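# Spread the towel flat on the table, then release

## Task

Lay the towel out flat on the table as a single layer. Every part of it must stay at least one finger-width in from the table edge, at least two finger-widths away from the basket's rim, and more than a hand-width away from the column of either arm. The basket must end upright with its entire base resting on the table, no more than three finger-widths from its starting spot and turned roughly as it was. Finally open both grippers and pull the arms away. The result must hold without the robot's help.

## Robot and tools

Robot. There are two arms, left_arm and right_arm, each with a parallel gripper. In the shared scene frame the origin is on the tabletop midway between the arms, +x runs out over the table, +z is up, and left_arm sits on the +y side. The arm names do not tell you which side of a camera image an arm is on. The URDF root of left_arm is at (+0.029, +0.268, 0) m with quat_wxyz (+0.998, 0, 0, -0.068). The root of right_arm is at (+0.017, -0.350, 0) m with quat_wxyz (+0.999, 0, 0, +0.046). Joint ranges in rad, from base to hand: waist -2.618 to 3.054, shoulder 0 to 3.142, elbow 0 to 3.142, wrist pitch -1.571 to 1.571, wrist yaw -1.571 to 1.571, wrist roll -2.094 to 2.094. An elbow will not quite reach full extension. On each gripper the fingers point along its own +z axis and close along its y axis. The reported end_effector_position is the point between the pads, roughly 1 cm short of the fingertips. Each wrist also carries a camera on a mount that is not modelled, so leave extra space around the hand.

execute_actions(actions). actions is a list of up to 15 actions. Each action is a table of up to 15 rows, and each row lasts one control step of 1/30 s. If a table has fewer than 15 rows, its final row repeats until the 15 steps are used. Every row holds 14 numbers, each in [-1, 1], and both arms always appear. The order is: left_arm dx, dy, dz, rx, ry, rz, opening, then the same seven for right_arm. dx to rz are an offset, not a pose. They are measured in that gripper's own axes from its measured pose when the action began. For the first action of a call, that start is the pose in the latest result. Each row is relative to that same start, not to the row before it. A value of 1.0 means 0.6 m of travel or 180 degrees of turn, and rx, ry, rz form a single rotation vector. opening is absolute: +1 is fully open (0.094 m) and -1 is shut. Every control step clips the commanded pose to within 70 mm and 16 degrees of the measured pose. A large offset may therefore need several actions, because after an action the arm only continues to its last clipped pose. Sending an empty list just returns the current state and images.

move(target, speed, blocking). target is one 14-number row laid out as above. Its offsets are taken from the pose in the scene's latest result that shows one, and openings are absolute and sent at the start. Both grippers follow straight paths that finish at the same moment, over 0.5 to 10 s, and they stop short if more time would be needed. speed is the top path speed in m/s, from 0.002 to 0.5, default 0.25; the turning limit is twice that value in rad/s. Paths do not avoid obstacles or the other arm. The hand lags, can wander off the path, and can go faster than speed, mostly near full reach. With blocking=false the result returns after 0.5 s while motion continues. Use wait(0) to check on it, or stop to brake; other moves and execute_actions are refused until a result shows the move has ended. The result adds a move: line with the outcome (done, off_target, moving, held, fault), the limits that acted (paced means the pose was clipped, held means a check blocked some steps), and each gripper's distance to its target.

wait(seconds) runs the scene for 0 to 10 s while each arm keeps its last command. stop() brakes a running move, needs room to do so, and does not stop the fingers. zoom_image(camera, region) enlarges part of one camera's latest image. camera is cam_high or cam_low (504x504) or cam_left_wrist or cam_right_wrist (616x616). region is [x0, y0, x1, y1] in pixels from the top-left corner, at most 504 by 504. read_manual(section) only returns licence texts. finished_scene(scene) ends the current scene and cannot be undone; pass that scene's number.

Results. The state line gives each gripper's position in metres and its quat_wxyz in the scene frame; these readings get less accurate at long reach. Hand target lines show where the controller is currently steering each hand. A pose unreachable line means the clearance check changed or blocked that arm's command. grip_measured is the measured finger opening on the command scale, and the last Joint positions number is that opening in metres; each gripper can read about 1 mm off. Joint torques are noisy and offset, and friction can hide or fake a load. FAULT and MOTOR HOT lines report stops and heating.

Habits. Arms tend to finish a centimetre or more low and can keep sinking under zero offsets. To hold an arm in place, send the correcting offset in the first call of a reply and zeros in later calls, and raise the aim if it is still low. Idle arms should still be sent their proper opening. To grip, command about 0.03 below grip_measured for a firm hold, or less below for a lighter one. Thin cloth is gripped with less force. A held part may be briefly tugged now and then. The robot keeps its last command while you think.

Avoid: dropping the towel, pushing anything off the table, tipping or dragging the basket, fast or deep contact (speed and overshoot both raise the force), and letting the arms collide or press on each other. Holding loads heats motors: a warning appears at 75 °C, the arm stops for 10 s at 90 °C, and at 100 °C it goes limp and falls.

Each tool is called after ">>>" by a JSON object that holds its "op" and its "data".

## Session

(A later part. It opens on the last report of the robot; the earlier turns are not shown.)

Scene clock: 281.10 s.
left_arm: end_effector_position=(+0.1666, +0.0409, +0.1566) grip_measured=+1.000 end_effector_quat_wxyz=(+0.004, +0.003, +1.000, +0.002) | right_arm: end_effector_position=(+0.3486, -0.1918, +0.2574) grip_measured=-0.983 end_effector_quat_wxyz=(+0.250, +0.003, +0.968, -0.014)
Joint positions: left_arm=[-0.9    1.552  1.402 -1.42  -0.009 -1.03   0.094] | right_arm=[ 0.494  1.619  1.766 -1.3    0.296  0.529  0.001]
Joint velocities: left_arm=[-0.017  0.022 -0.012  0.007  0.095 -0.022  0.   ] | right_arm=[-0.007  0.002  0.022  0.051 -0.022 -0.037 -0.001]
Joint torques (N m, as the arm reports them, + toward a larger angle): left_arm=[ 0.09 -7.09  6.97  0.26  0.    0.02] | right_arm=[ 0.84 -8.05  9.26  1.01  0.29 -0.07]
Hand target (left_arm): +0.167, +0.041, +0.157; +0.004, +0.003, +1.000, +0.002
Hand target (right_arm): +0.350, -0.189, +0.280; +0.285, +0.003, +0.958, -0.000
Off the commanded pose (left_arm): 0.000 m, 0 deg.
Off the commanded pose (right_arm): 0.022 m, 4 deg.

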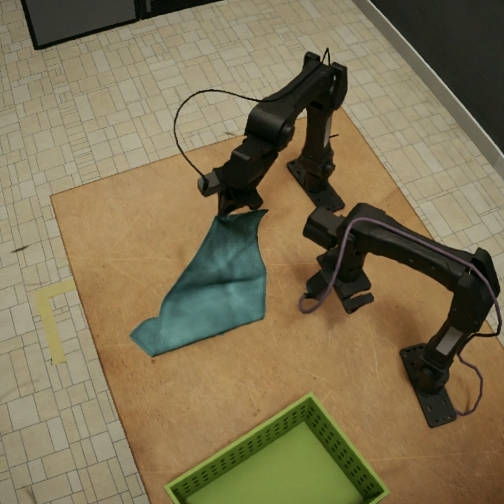

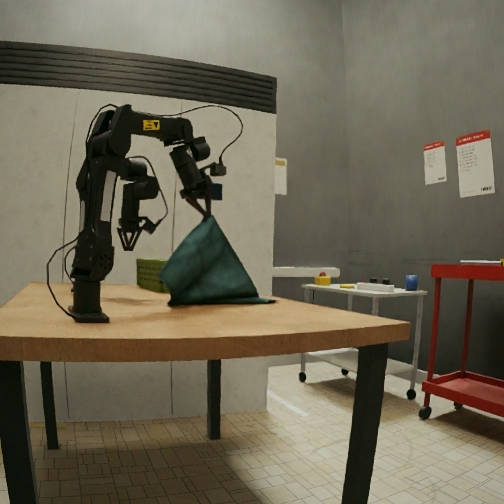

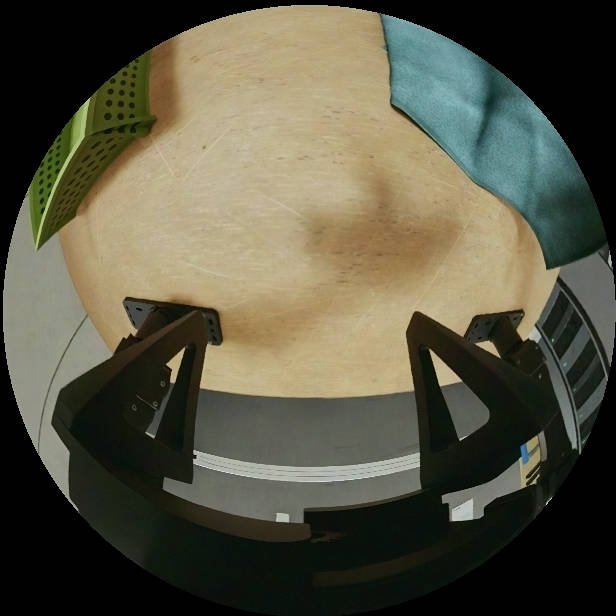

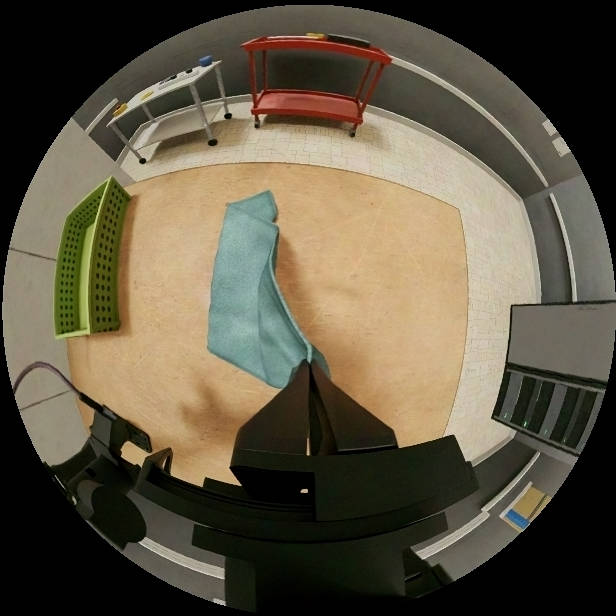

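>>> {"op": "move", "data": {"target": [0.028,0.133,-0.03,0,0,0,1, -0.104,0.113,-0.27,0,-0.17,0,-1], "speed": 0.12}}

Scene clock: 294.83 s.
left_arm: end_effector_position=(+0.1541, +0.1121, +0.1777) grip_measured=+1.000 end_effector_quat_wxyz=(+0.010, +0.001, +1.000, -0.006) | right_arm: end_effector_position=(+0.3278, -0.1197, +0.4203) grip_measured=-0.983 end_effector_quat_wxyz=(+0.483, -0.006, +0.875, -0.012)
Joint positions: left_arm=[-0.772  1.296  1.269 -1.521 -0.009 -0.904  0.094] | right_arm=[ 0.875  1.764  2.379 -1.463  0.782  0.644  0.001]
Joint velocities: left_arm=[-0.002  0.007 -0.007 -0.007  0.11   0.007  0.   ] | right_arm=[-0.002 -0.002  0.007 -0.007  0.037  0.037  0.001]
Joint torques (N m, as the arm reports them, + toward a larger angle): left_arm=[ 0.66 -5.59  4.6   0.16  0.01  0.12] | right_arm=[ 0.68 -5.18  7.97  1.16  0.46  0.07]
Hand target (left_arm): +0.149, +0.121, +0.174; +0.003, +0.003, +1.000, +0.003
Hand target (right_arm): +0.328, -0.120, +0.428; +0.495, +0.001, +0.869, -0.011
Off the commanded pose (left_arm): 0.010 m, 1 deg.
Off the commanded pose (right_arm): 0.008 m, 2 deg.
move: done

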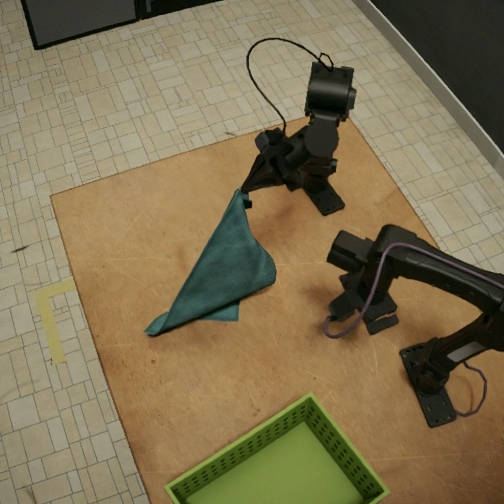

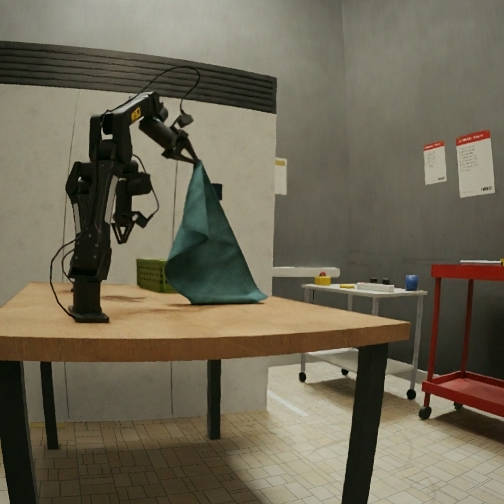

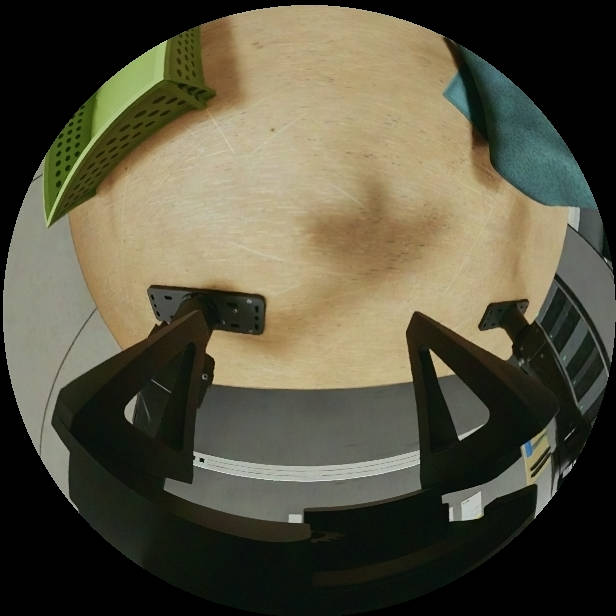

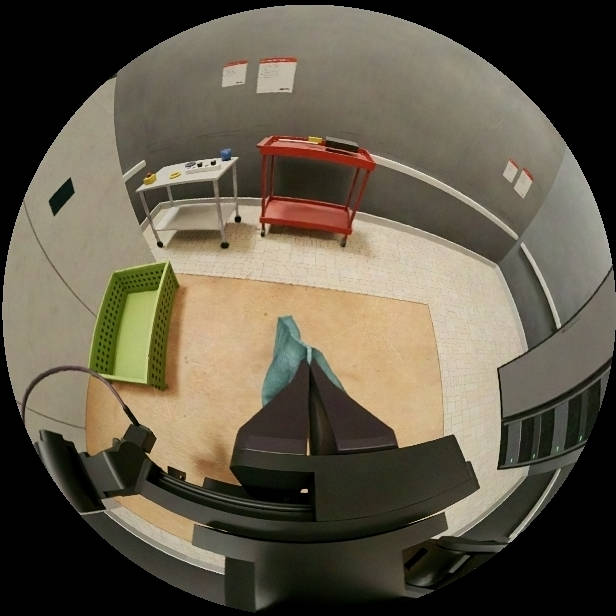

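>>> {"op": "zoom_image", "data": {"camera": "cam_high", "region": [100, 150, 340, 370]}}

>>> {"op": "zoom_image", "data": {"camera": "cam_low", "region": [110, 140, 310, 320]}}

Region (100, 150, 340, 370) of cam_high's 504x504 image, scaled by 2.100, with more detail than that image has; it fills the top 462 rows of this view, and the rest is white.

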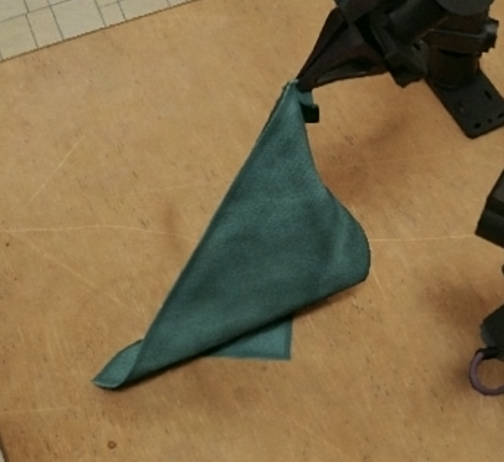

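Region (110, 140, 310, 320) of cam_low's 504x504 image, scaled by 2.520, with more detail than that image has; it fills the top 454 rows of this view, and the rest is white.

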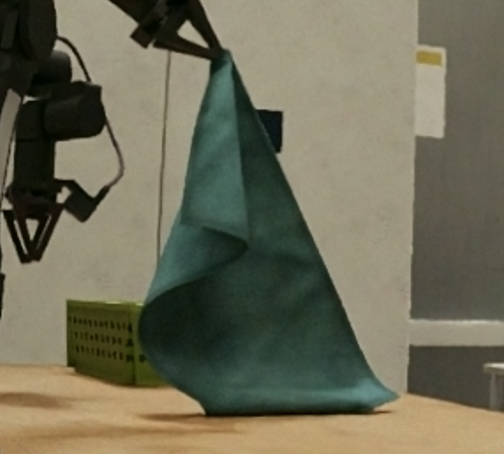

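>>> {"op": "move", "data": {"target": [0,0,0,0,0,0,1, 0.14,0,-0.235,-0.117,-0.004,-0.074,-1], "speed": 0.1}}

Scene clock: 319.80 s.
left_arm: end_effector_position=(+0.1541, +0.1122, +0.1777) grip_measured=+1.000 end_effector_quat_wxyz=(+0.010, +0.002, +1.000, -0.006) | right_arm: end_effector_position=(+0.1656, -0.1104, +0.4176) grip_measured=-0.983 end_effector_quat_wxyz=(+0.463, -0.205, +0.857, +0.098)
Joint positions: left_arm=[-0.772  1.296  1.269 -1.521 -0.009 -0.904  0.094] | right_arm=[ 1.393  1.391  2.025 -1.554  0.804  0.73   0.001]
Joint velocities: left_arm=[-0.007 -0.002 -0.012 -0.037 -0.051  0.037  0.   ] | right_arm=[-0.002 -0.022 -0.022 -0.007 -0.051 -0.051 -0.   ]
Joint torques (N m, as the arm reports them, + toward a larger angle): left_arm=[ 0.02 -4.18  6.81  0.34  0.01  0.02] | right_arm=[ 0.87 -4.72  4.33  1.05  0.52  0.1 ]
Hand target (left_arm): +0.154, +0.112, +0.178; +0.010, +0.001, +1.000, -0.006
Hand target (right_arm): +0.166, -0.120, +0.424; +0.475, -0.196, +0.852, +0.102
Off the commanded pose (left_arm): 0.000 m, 0 deg.
Off the commanded pose (right_arm): 0.011 m, 2 deg.
joint sent to its limit (right arm) — the command would take joint 4 (wrist pitch) past its lower limit, so that joint was sent only as far as its limit.
move: off_target (right_arm)

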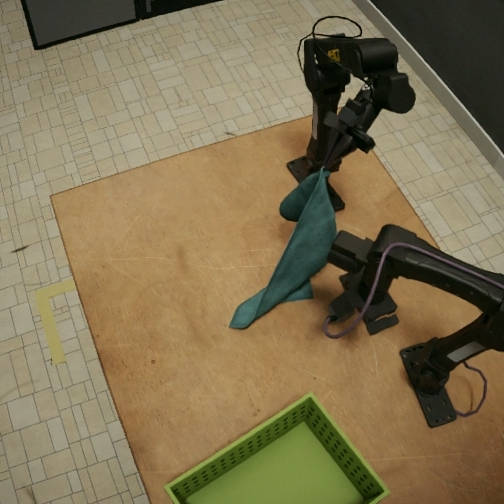

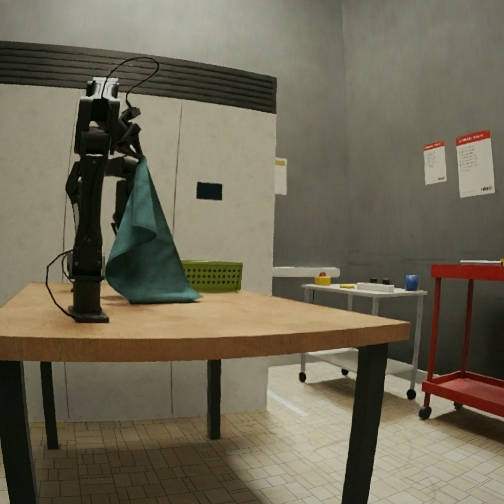

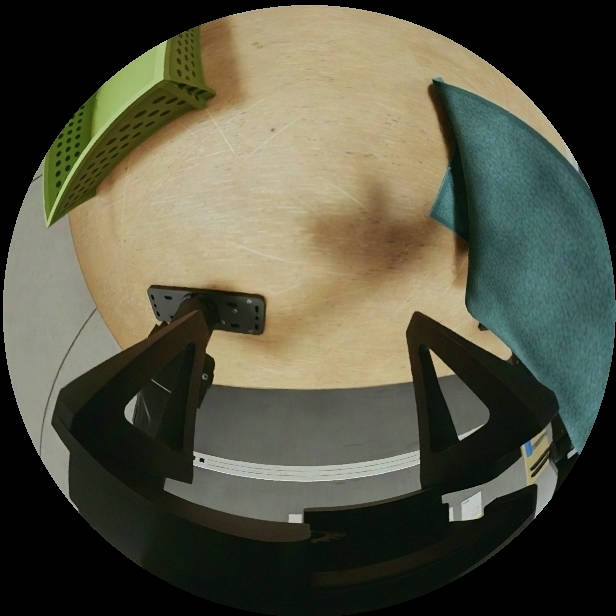

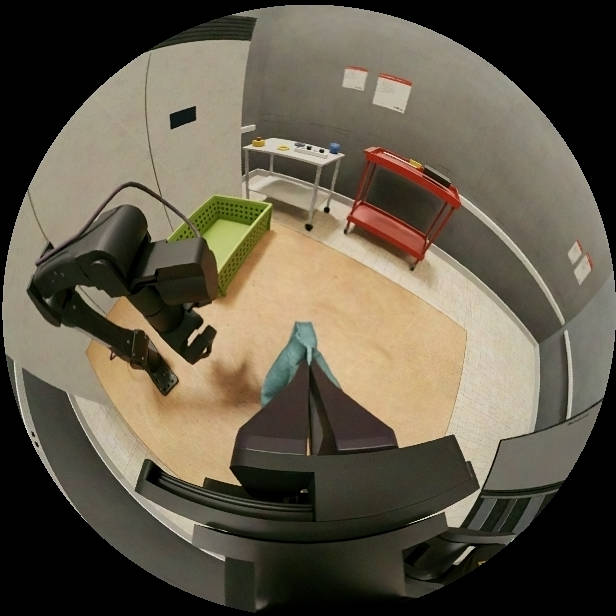

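>>> {"op": "zoom_image", "data": {"camera": "cam_high", "region": [200, 160, 380, 350]}}

Region (200, 160, 380, 350) of cam_high's 504x504 image, scaled by 2.653, with more detail than that image has; it fills the left 477 columns of this view, and the rest is white.

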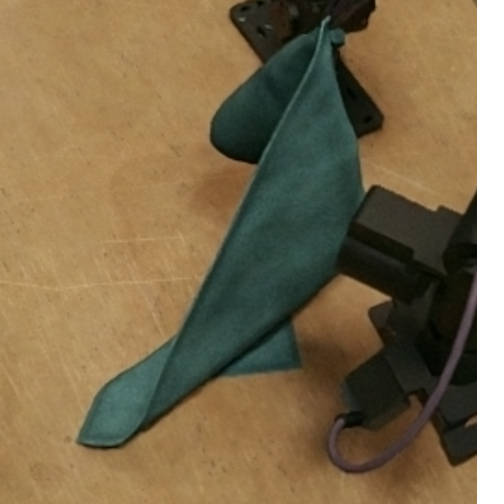

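>>> {"op": "move", "data": {"target": [-0.41,-0.278,0.163,0,0,0.5,0.1, 0,0,-0.01,0,0,0,-1], "speed": 0.25}}

Scene clock: 334.03 s.
left_arm: end_effector_position=(+0.3990, -0.0570, +0.0838) grip_measured=+0.102 end_effector_quat_wxyz=(+0.020, +0.706, +0.708, +0.006) | right_arm: end_effector_position=(+0.1628, -0.1086, +0.4169) grip_measured=-0.983 end_effector_quat_wxyz=(+0.461, -0.209, +0.857, +0.101)
Joint positions: left_arm=[-0.591  2.555  2.584 -1.559 -0.009  0.843  0.052] | right_arm=[ 1.403  1.391  2.024 -1.554  0.799  0.732  0.001]
Joint velocities: left_arm=[ 0.007 -0.007 -0.022 -0.081  0.007  0.037  0.001] | right_arm=[-0.002  0.007 -0.002 -0.066  0.051 -0.051 -0.   ]
Joint torques (N m, as the arm reports them, + toward a larger angle): left_arm=[  0.47 -15.29   9.22   0.18   0.05   0.1 ] | right_arm=[ 0.87 -3.56  4.69  1.05  0.43  0.05]
Hand target (left_arm): +0.401, -0.055, +0.087; +0.022, +0.708, +0.706, +0.004
Hand target (right_arm): +0.162, -0.113, +0.421; +0.467, -0.207, +0.853, +0.104
Off the commanded pose (left_arm): 0.004 m, 1 deg.
Off the commanded pose (right_arm): 0.006 m, 1 deg.
joint sent to its limit (left arm) — the command would take joint 4 (wrist pitch) past its lower limit, so that joint was sent only as far as its limit.
joint sent to its limit (right arm) — the command would take joint 4 (wrist pitch) past its lower limit, so that joint was sent only as far as its limit.
move: done

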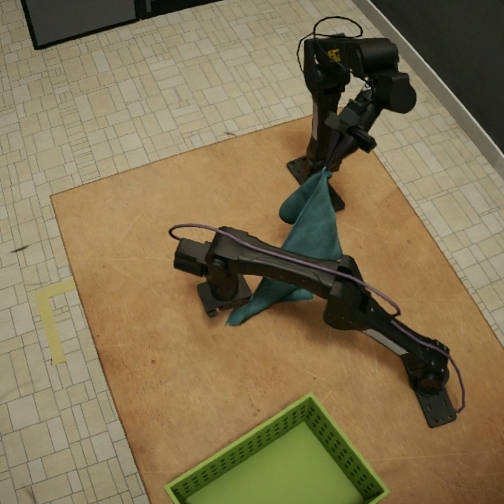

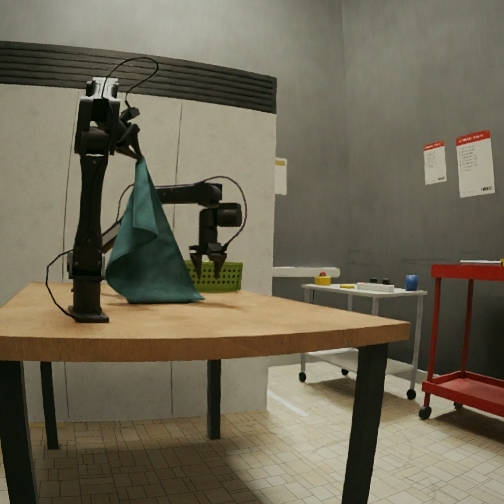

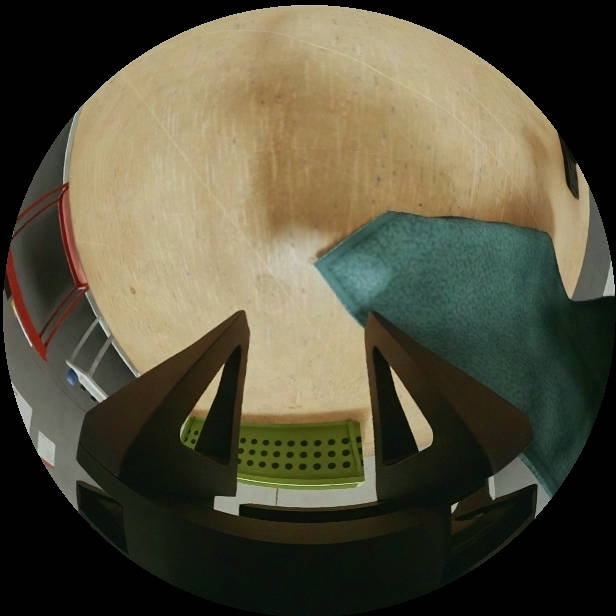

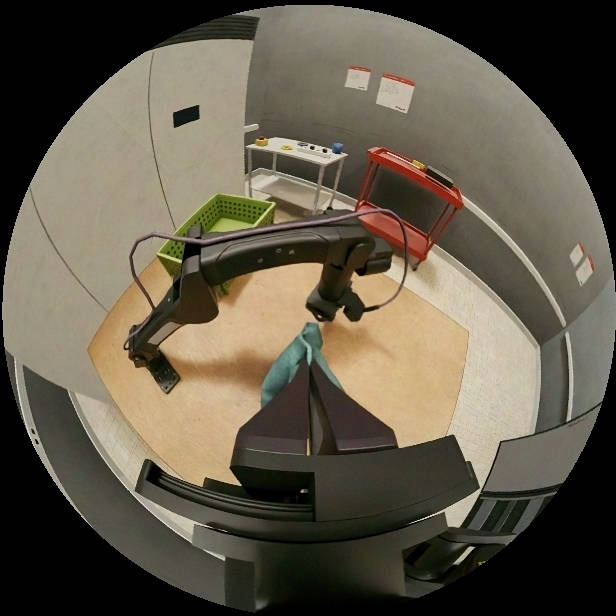

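>>> {"op": "move", "data": {"target": [-0.02,-0.02,0.09,0,0,0,0.1, 0,0.005,-0.008,0,0,0,-1], "speed": 0.1}}

Scene clock: 342.00 s.
left_arm: end_effector_position=(+0.3926, -0.0711, +0.0305) grip_measured=+0.102 end_effector_quat_wxyz=(+0.022, +0.708, +0.706, +0.005) | right_arm: end_effector_position=(+0.1589, -0.1062, +0.4165) grip_measured=-0.983 end_effector_quat_wxyz=(+0.458, -0.214, +0.856, +0.107)
Joint positions: left_arm=[-0.621  2.52   2.305 -1.311 -0.009  0.819  0.052] | right_arm=[ 1.417  1.391  2.024 -1.554  0.795  0.738  0.001]
Joint velocities: left_arm=[ 0.002 -0.002 -0.017 -0.007 -0.066 -0.051 -0.001] | right_arm=[ 0.007 -0.012  0.002 -0.066 -0.037  0.007  0.   ]
Joint torques (N m, as the arm reports them, + toward a larger angle): left_arm=[ -0.39 -17.04   4.98   0.43  -0.02  -0.1 ] | right_arm=[ 0.87 -2.83  5.09  1.05  0.43  0.07]
Hand target (left_arm): +0.389, -0.071, +0.030; +0.020, +0.706, +0.707, +0.006
Hand target (right_arm): +0.158, -0.108, +0.419; +0.464, -0.211, +0.853, +0.107
Off the commanded pose (left_arm): 0.004 m, 0 deg.
Off the commanded pose (right_arm): 0.003 m, 1 deg.
joint sent to its limit (right arm) — the command would take joint 4 (wrist pitch) past its lower limit, so that joint was sent only as far as its limit.
move: done

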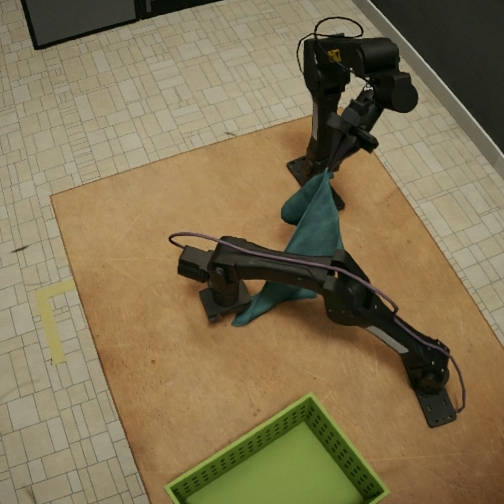

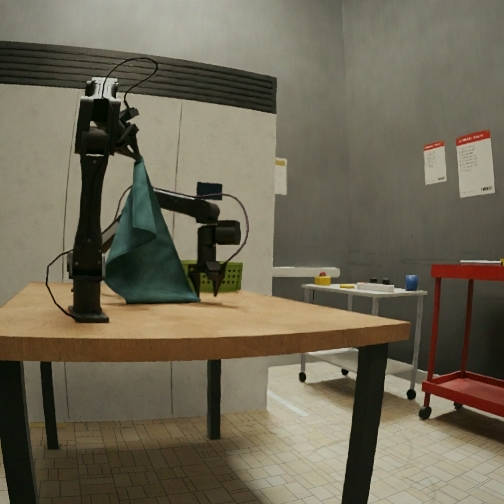

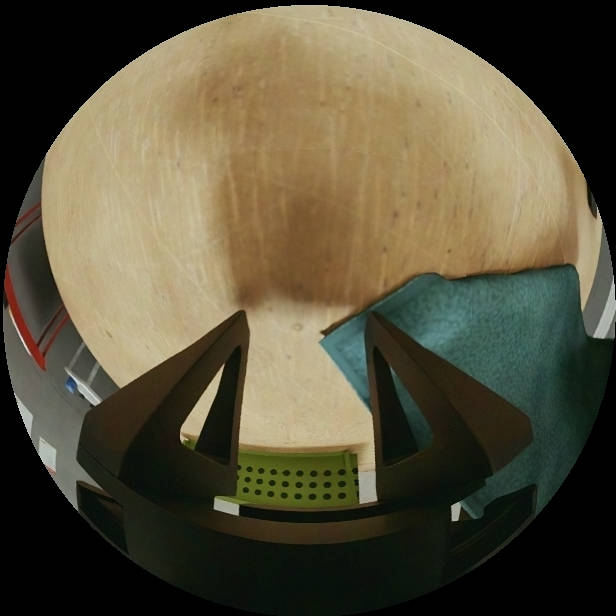

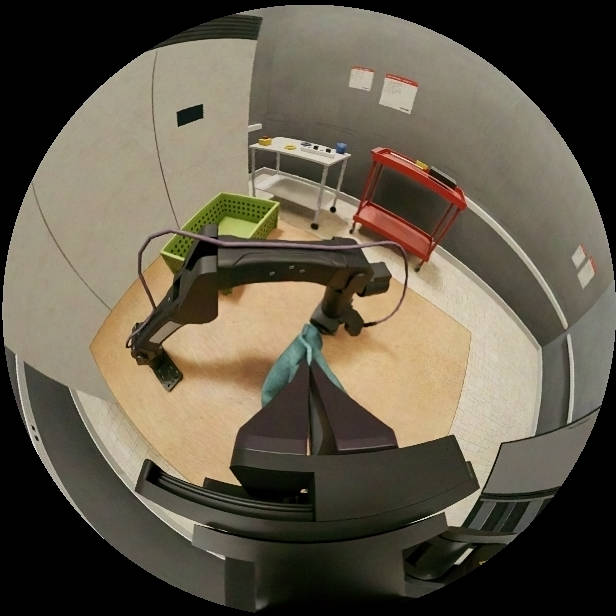

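>>> {"op": "execute_actions", "data": {"actions": [[[0.011,-0.012,0,0,0,0,0.1, 0,0,0,0,0,0,-1],[0.022,-0.023,0,0,0,0,0.1, 0,0,0,0,0,0,-1],[0.024,-0.027,0,0,0,0,0.1, 0,0,0,0,0,0,-1],[0.024,-0.027,0,0,0,0,0.1, 0,0,0,0,0,0,-1],[0.024,-0.027,0,0,0,0,0.1, 0,0,0,0,0,0,-1]],[[0,0,0.008,0,0,0,0.1, 0,0,0,0,0,0,-1],[0,0,0.016,0,0,0,0.1, 0,0,0,0,0,0,-1],[0,0,0.022,0,0,0,0.1, 0,0,0,0,0,0,-1],[0,0,0.028,0,0,0,0.1, 0,0,0,0,0,0,-1]]]}}

Scene clock: 349.70 s.
left_arm: end_effector_position=(+0.3825, -0.0616, +0.0244) grip_measured=+0.102 end_effector_quat_wxyz=(+0.033, +0.708, +0.706, +0.005) | right_arm: end_effector_position=(+0.1571, -0.1050, +0.4150) grip_measured=-0.983 end_effector_quat_wxyz=(+0.453, -0.216, +0.858, +0.110)
Joint positions: left_arm=[-0.621  2.409  2.078 -1.172 -0.009  0.818  0.052] | right_arm=[ 1.417  1.391  2.024 -1.554  0.781  0.738  0.001]
Joint velocities: left_arm=[ 0.002  0.007 -0.007  0.051 -0.037 -0.037  0.   ] | right_arm=[-0.007  0.007  0.002 -0.037 -0.022 -0.007 -0.   ]
Joint torques (N m, as the arm reports them, + toward a larger angle): left_arm=[  0.02 -14.41   5.07   0.44   0.01   0.  ] | right_arm=[ 0.   -2.59  4.91  1.08  0.37 -0.01]
Hand target (left_arm): +0.379, -0.058, +0.013; +0.021, +0.708, +0.706, +0.005
Hand target (right_arm): +0.158, -0.106, +0.416; +0.456, -0.215, +0.857, +0.109
Off the commanded pose (left_arm): 0.012 m, 1 deg.
Off the commanded pose (right_arm): 0.001 m, 0 deg.

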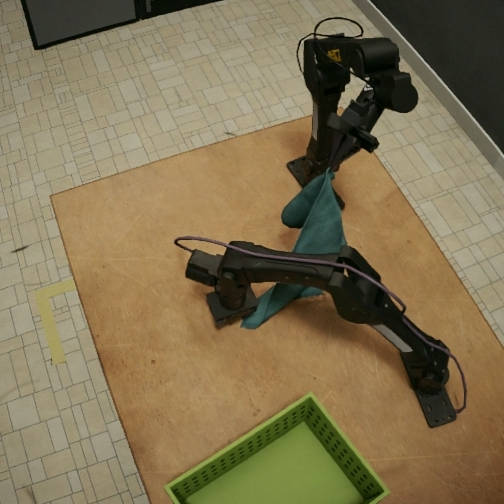

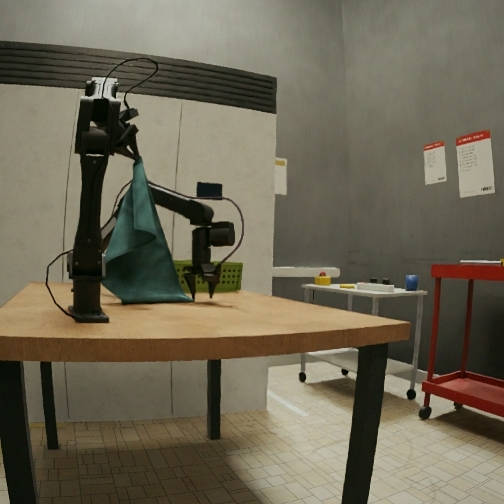

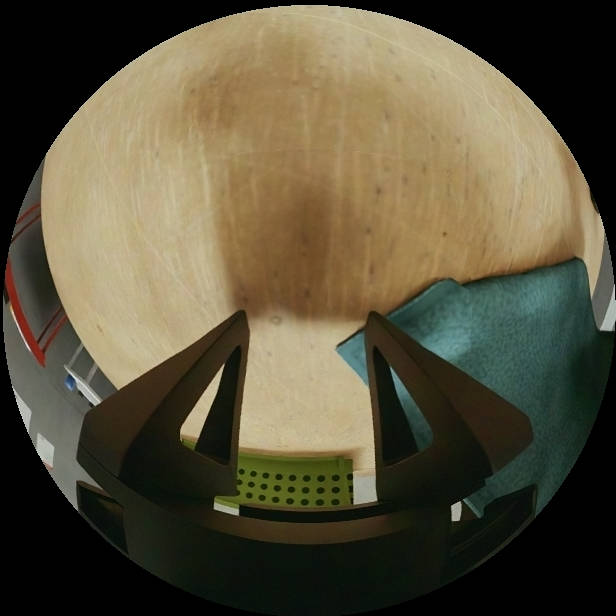

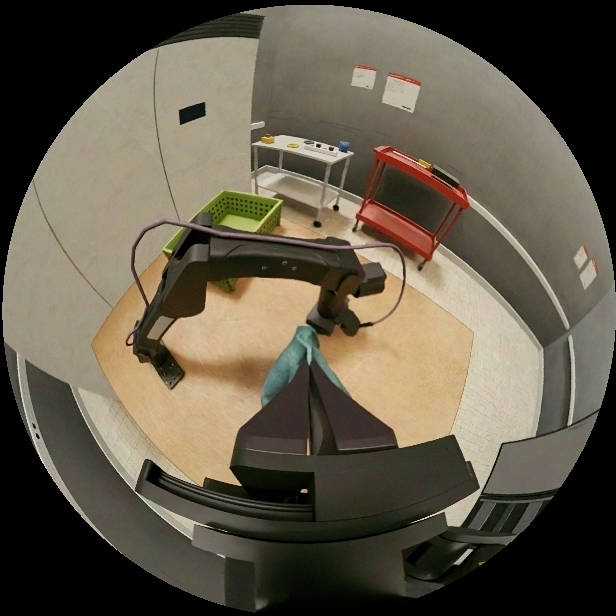

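>>> {"op": "execute_actions", "data": {"actions": [[[0,0,-0.012,0,0,0,0.1, 0,0,0,0,0,0,-1],[0,-0.005,-0.016,0,0,0,0.1, 0,0,0,0,0,0,-1],[0,-0.012,-0.016,0,0,0,0.1, 0,0,0,0,0,0,-1],[0,-0.018,-0.016,0,0,0,0.1, 0,0,0,0,0,0,-1],[0.003,-0.022,-0.016,0,0,0,0.1, 0,0,0,0,0,0,-1],[0.003,-0.022,-0.016,0,0,0,0.1, 0,0,0,0,0,0,-1],[0.003,-0.022,-0.016,0,0,0,0.1, 0,0,0,0,0,0,-1],[0.003,-0.022,-0.01,0,0,0,0.1, 0,0,0,0,0,0,-1],[0.003,-0.022,-0.004,0,0,0,0.1, 0,0,0,0,0,0,-1],[0.003,-0.022,0.002,0,0,0,0.1, 0,0,0,0,0,0,-1],[0.003,-0.022,0.008,0,0,0,0.1, 0,0,0,0,0,0,-1],[0.003,-0.022,0.012,0,0,0,0.1, 0,0,0,0,0,0,-1]]]}}

Scene clock: 358.53 s.
left_arm: end_effector_position=(+0.3726, -0.0593, +0.0244) grip_measured=+0.102 end_effector_quat_wxyz=(+0.036, +0.710, +0.704, +0.005) | right_arm: end_effector_position=(+0.1562, -0.1044, +0.4143) grip_measured=-0.983 end_effector_quat_wxyz=(+0.450, -0.218, +0.859, +0.112)
Joint positions: left_arm=[-0.631  2.36   1.991 -1.13  -0.009  0.813  0.052] | right_arm=[ 1.417  1.391  2.024 -1.554  0.773  0.738  0.001]
Joint velocities: left_arm=[ 0.002  0.007 -0.105  0.037  0.007 -0.037  0.   ] | right_arm=[-0.017  0.007 -0.042 -0.022 -0.051 -0.051 -0.001]
Joint torques (N m, as the arm reports them, + toward a larger angle): left_arm=[ -0.27 -14.69   5.62   0.58  -0.04  -0.1 ] | right_arm=[-0.01 -2.58  4.91  1.08  0.3  -0.01]
Hand target (left_arm): +0.370, -0.060, +0.017; +0.033, +0.708, +0.706, +0.005
Hand target (right_arm): +0.157, -0.105, +0.415; +0.453, -0.216, +0.858, +0.110
Off the commanded pose (left_arm): 0.009 m, 0 deg.
Off the commanded pose (right_arm): 0.001 m, 0 deg.

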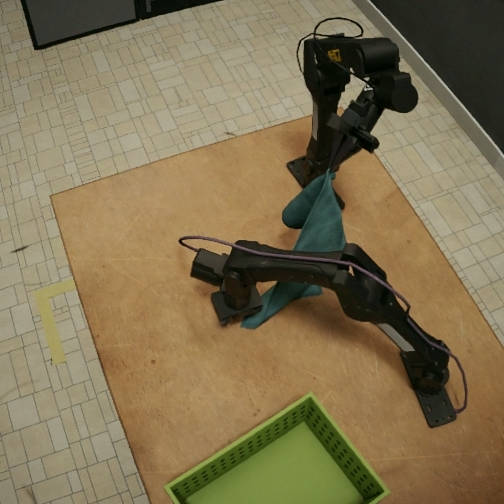

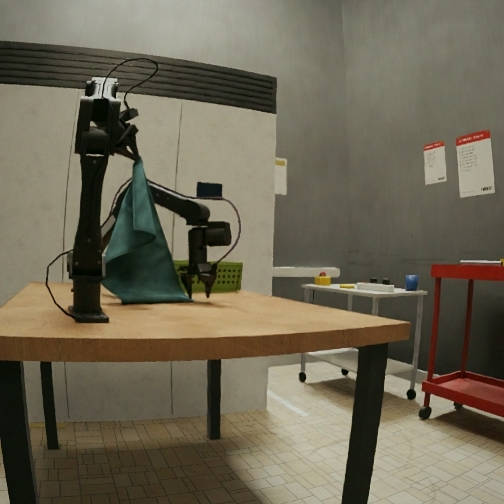

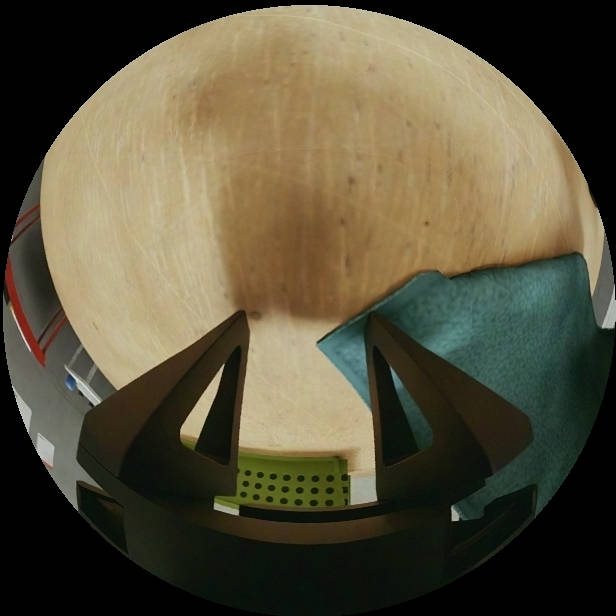

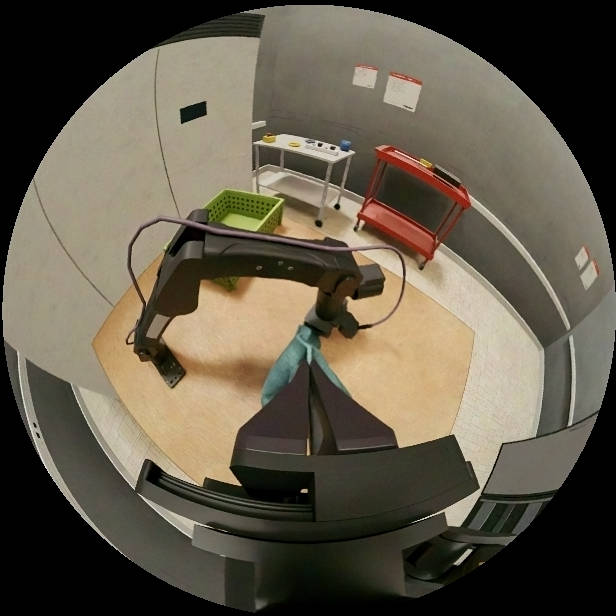

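Tip is now at (318,343). Closing.

>>> {"op": "execute_actions", "data": {"actions": [[[0,0,0.004,0,0,0,-0.2, 0,0,0,0,0,0,-1],[0,0,0.004,0,0,0,-0.4, 0,0,0,0,0,0,-1],[0,0,0.004,0,0,0,-0.6, 0,0,0,0,0,0,-1],[0,0,0.004,0,0,0,-0.8, 0,0,0,0,0,0,-1],[0,0,0.004,0,0,0,-1, 0,0,0,0,0,0,-1]],[[0,0,-0.02,0,0,0,-1, 0,0,0,0,0,0,-1],[0,0,-0.04,0,0,0,-1, 0,0,0,0,0,0,-1],[0,0,-0.06,0,0,0,-1, 0,0,0,0,0,0,-1],[0,0,-0.08,0,0,0,-1, 0,0,0,0,0,0,-1]]]}}

Scene clock: 361.70 s.
left_arm: end_effector_position=(+0.3734, -0.0600, +0.0681) grip_measured=-0.985 end_effector_quat_wxyz=(+0.049, +0.709, +0.704, +0.005) | right_arm: end_effector_position=(+0.1544, -0.1032, +0.4129) grip_measured=-0.983 end_effector_quat_wxyz=(+0.445, -0.221, +0.860, +0.116)
Joint positions: left_arm=[-0.631  2.321  2.095 -1.247 -0.009  0.812  0.001] | right_arm=[ 1.417  1.391  2.024 -1.554  0.759  0.738  0.001]
Joint velocities: left_arm=[ 0.022 -0.007 -0.002 -0.168 -0.051  0.037 -0.   ] | right_arm=[-0.007  0.017  0.007 -0.037 -0.037  0.022  0.001]
Joint torques (N m, as the arm reports them, + toward a larger angle): left_arm=[  0.07 -14.55   9.13   0.35  -0.01   0.02] | right_arm=[ 0.   -2.59  4.91  1.08  0.37  0.  ]
Hand target (left_arm): +0.372, -0.058, +0.072; +0.043, +0.709, +0.704, +0.005
Hand target (right_arm): +0.155, -0.104, +0.414; +0.447, -0.219, +0.859, +0.114
Off the commanded pose (left_arm): 0.004 m, 1 deg.
Off the commanded pose (right_arm): 0.001 m, 0 deg.

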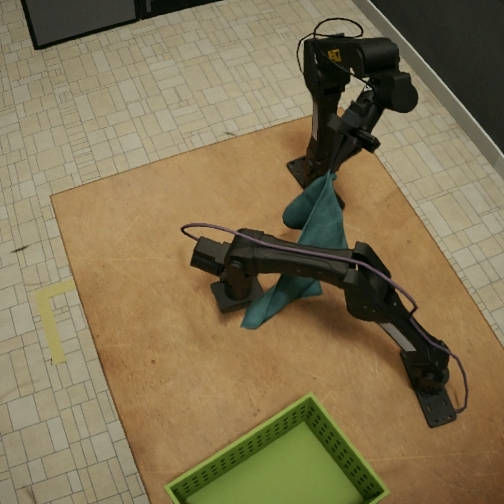

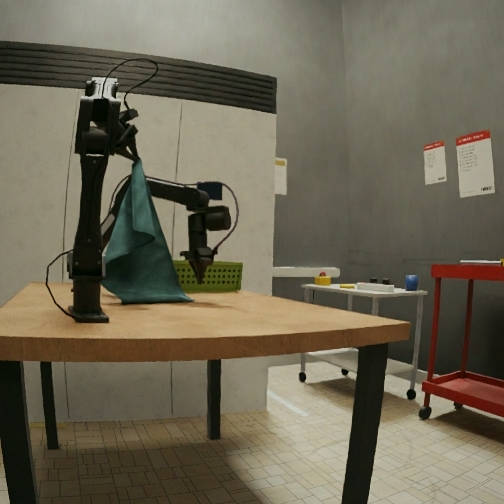

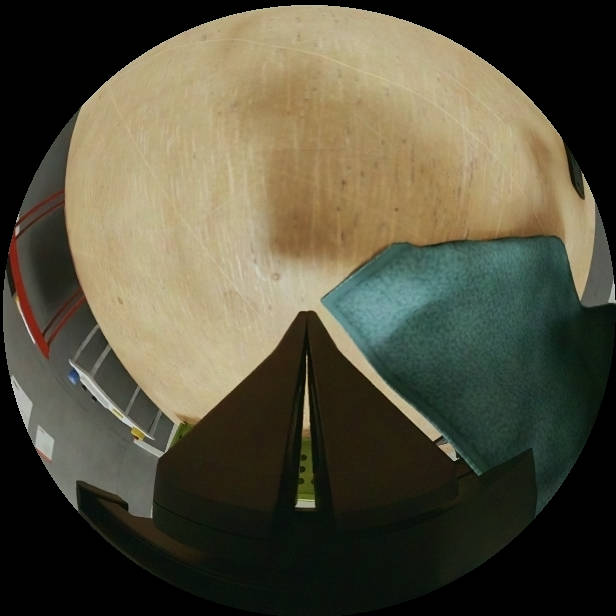

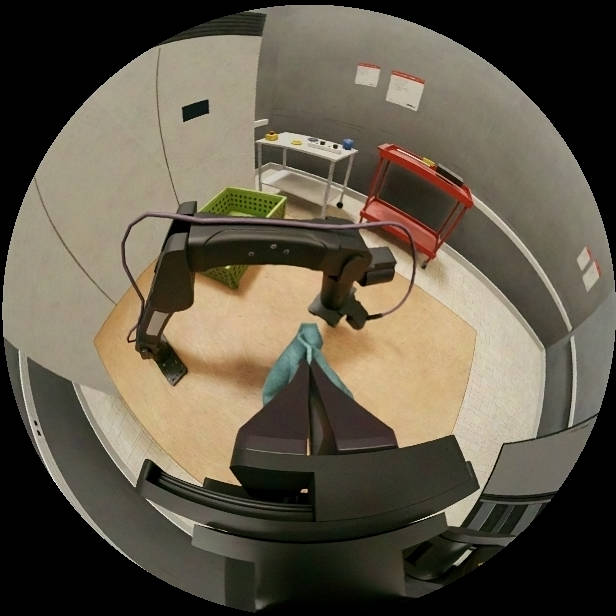

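>>> {"op": "move", "data": {"target": [0,-0.03,0,0,0,0,0.3, 0.024,-0.016,0.053,0,0,0,-1], "speed": 0.05}}

Scene clock: 376.13 s.
left_arm: end_effector_position=(+0.3602, -0.0609, +0.0666) grip_measured=+0.298 end_effector_quat_wxyz=(+0.050, +0.710, +0.702, +0.005) | right_arm: end_effector_position=(+0.1714, -0.0960, +0.3728) grip_measured=-0.983 end_effector_quat_wxyz=(+0.434, -0.234, +0.864, +0.100)
Joint positions: left_arm=[-0.652  2.273  2.008 -1.206 -0.009  0.795  0.061] | right_arm=[ 1.321  1.311  1.765 -1.351  0.688  0.632  0.001]
Joint velocities: left_arm=[-0.012  0.012  0.007  0.022 -0.037 -0.051 -0.   ] | right_arm=[ 0.012  0.007 -0.022 -0.022  0.007 -0.037 -0.   ]
Joint torques (N m, as the arm reports them, + toward a larger angle): left_arm=[ -0.56 -15.86   4.9    0.52  -0.02  -0.1 ] | right_arm=[-0.88 -5.23  5.17  1.31  0.35 -0.03]
Hand target (left_arm): +0.356, -0.060, +0.067; +0.049, +0.709, +0.703, +0.005
Hand target (right_arm): +0.174, -0.103, +0.383; +0.446, -0.221, +0.860, +0.115
Off the commanded pose (left_arm): 0.005 m, 0 deg.
Off the commanded pose (right_arm): 0.013 m, 3 deg.
move: off_target (right_arm)

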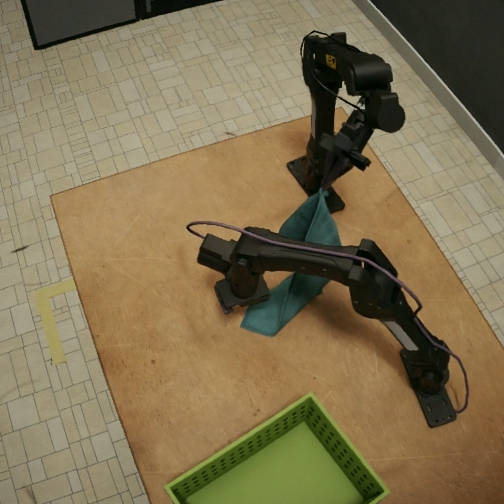

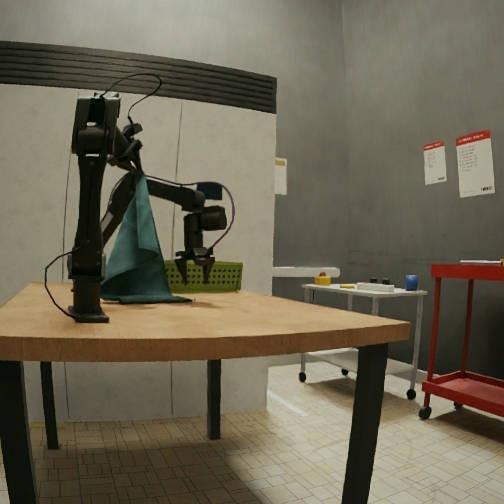

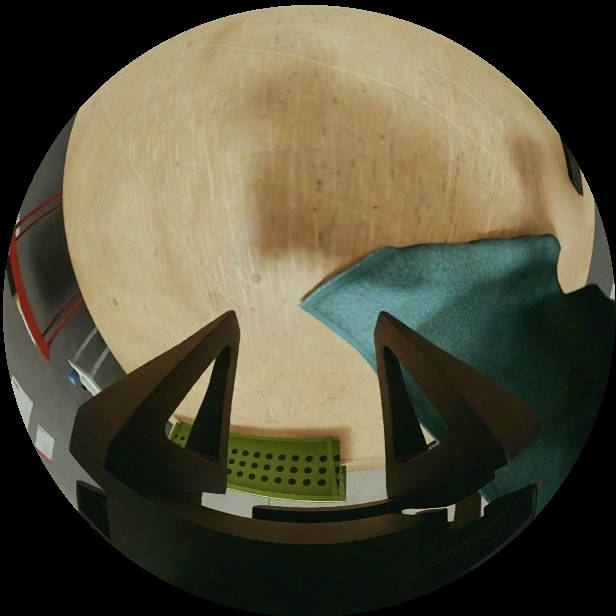

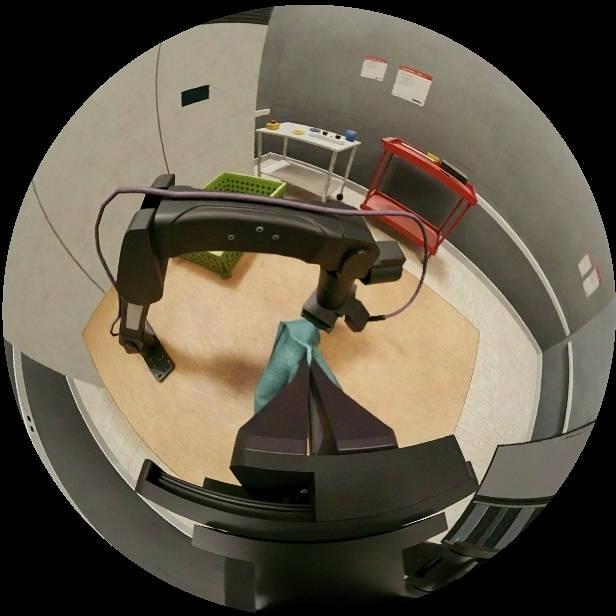

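>>> {"op": "move", "data": {"target": [0.018,-0.034,0.05,0,0,0,0.3, 0,0,-0.005,0,0,0,-1], "speed": 0.05}}

Scene clock: 385.07 s.
left_arm: end_effector_position=(+0.3467, -0.0529, +0.0332) grip_measured=+0.298 end_effector_quat_wxyz=(+0.049, +0.712, +0.701, +0.004) | right_arm: end_effector_position=(+0.1705, -0.0979, +0.3706) grip_measured=-0.983 end_effector_quat_wxyz=(+0.430, -0.237, +0.866, +0.096)
Joint positions: left_arm=[-0.661  2.223  1.792 -1.042 -0.009  0.79   0.061] | right_arm=[ 1.321  1.311  1.765 -1.365  0.684  0.635  0.001]
Joint velocities: left_arm=[-0.017  0.002 -0.017 -0.007 -0.022  0.066  0.   ] | right_arm=[-0.012  0.012 -0.007 -0.007  0.007  0.022 -0.   ]
Joint torques (N m, as the arm reports them, + toward a larger angle): left_arm=[ -0.45 -15.45   4.99   0.55   0.    -0.12] | right_arm=[ 0.73 -2.47  6.92  1.07  0.33  0.04]
Hand target (left_arm): +0.342, -0.052, +0.035; +0.050, +0.710, +0.702, +0.005
Hand target (right_arm): +0.169, -0.097, +0.375; +0.434, -0.235, +0.864, +0.100
Off the commanded pose (left_arm): 0.005 m, 0 deg.
Off the commanded pose (right_arm): 0.004 m, 1 deg.
move: done

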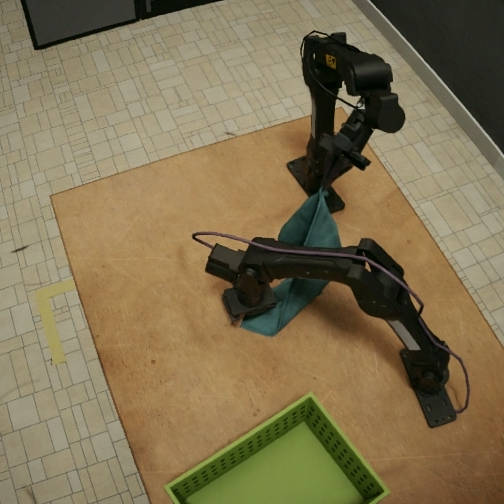

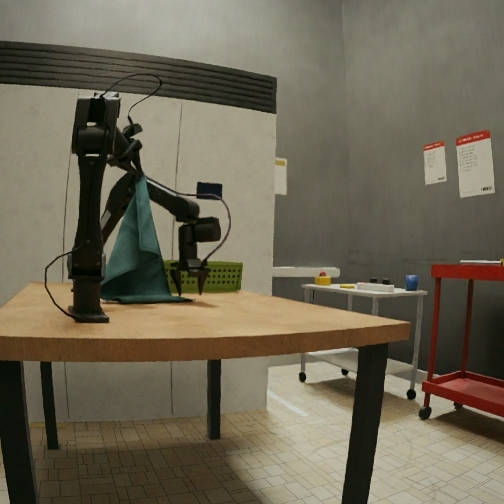

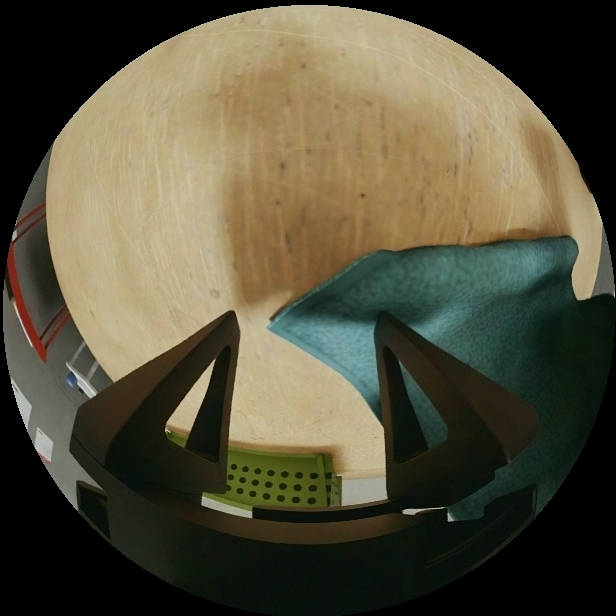

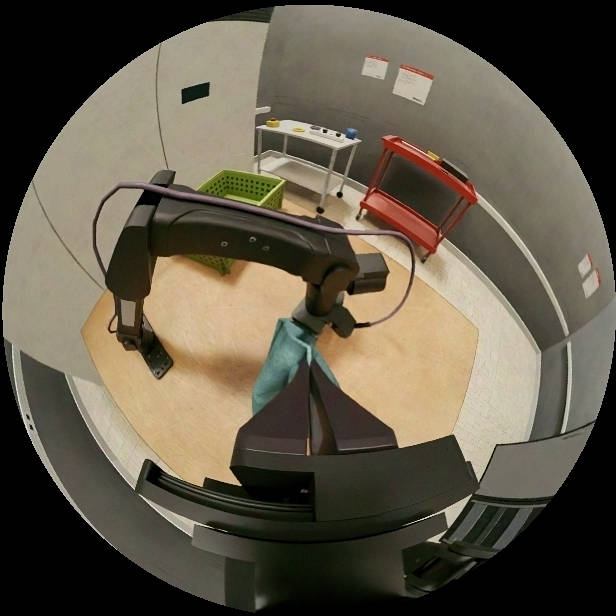

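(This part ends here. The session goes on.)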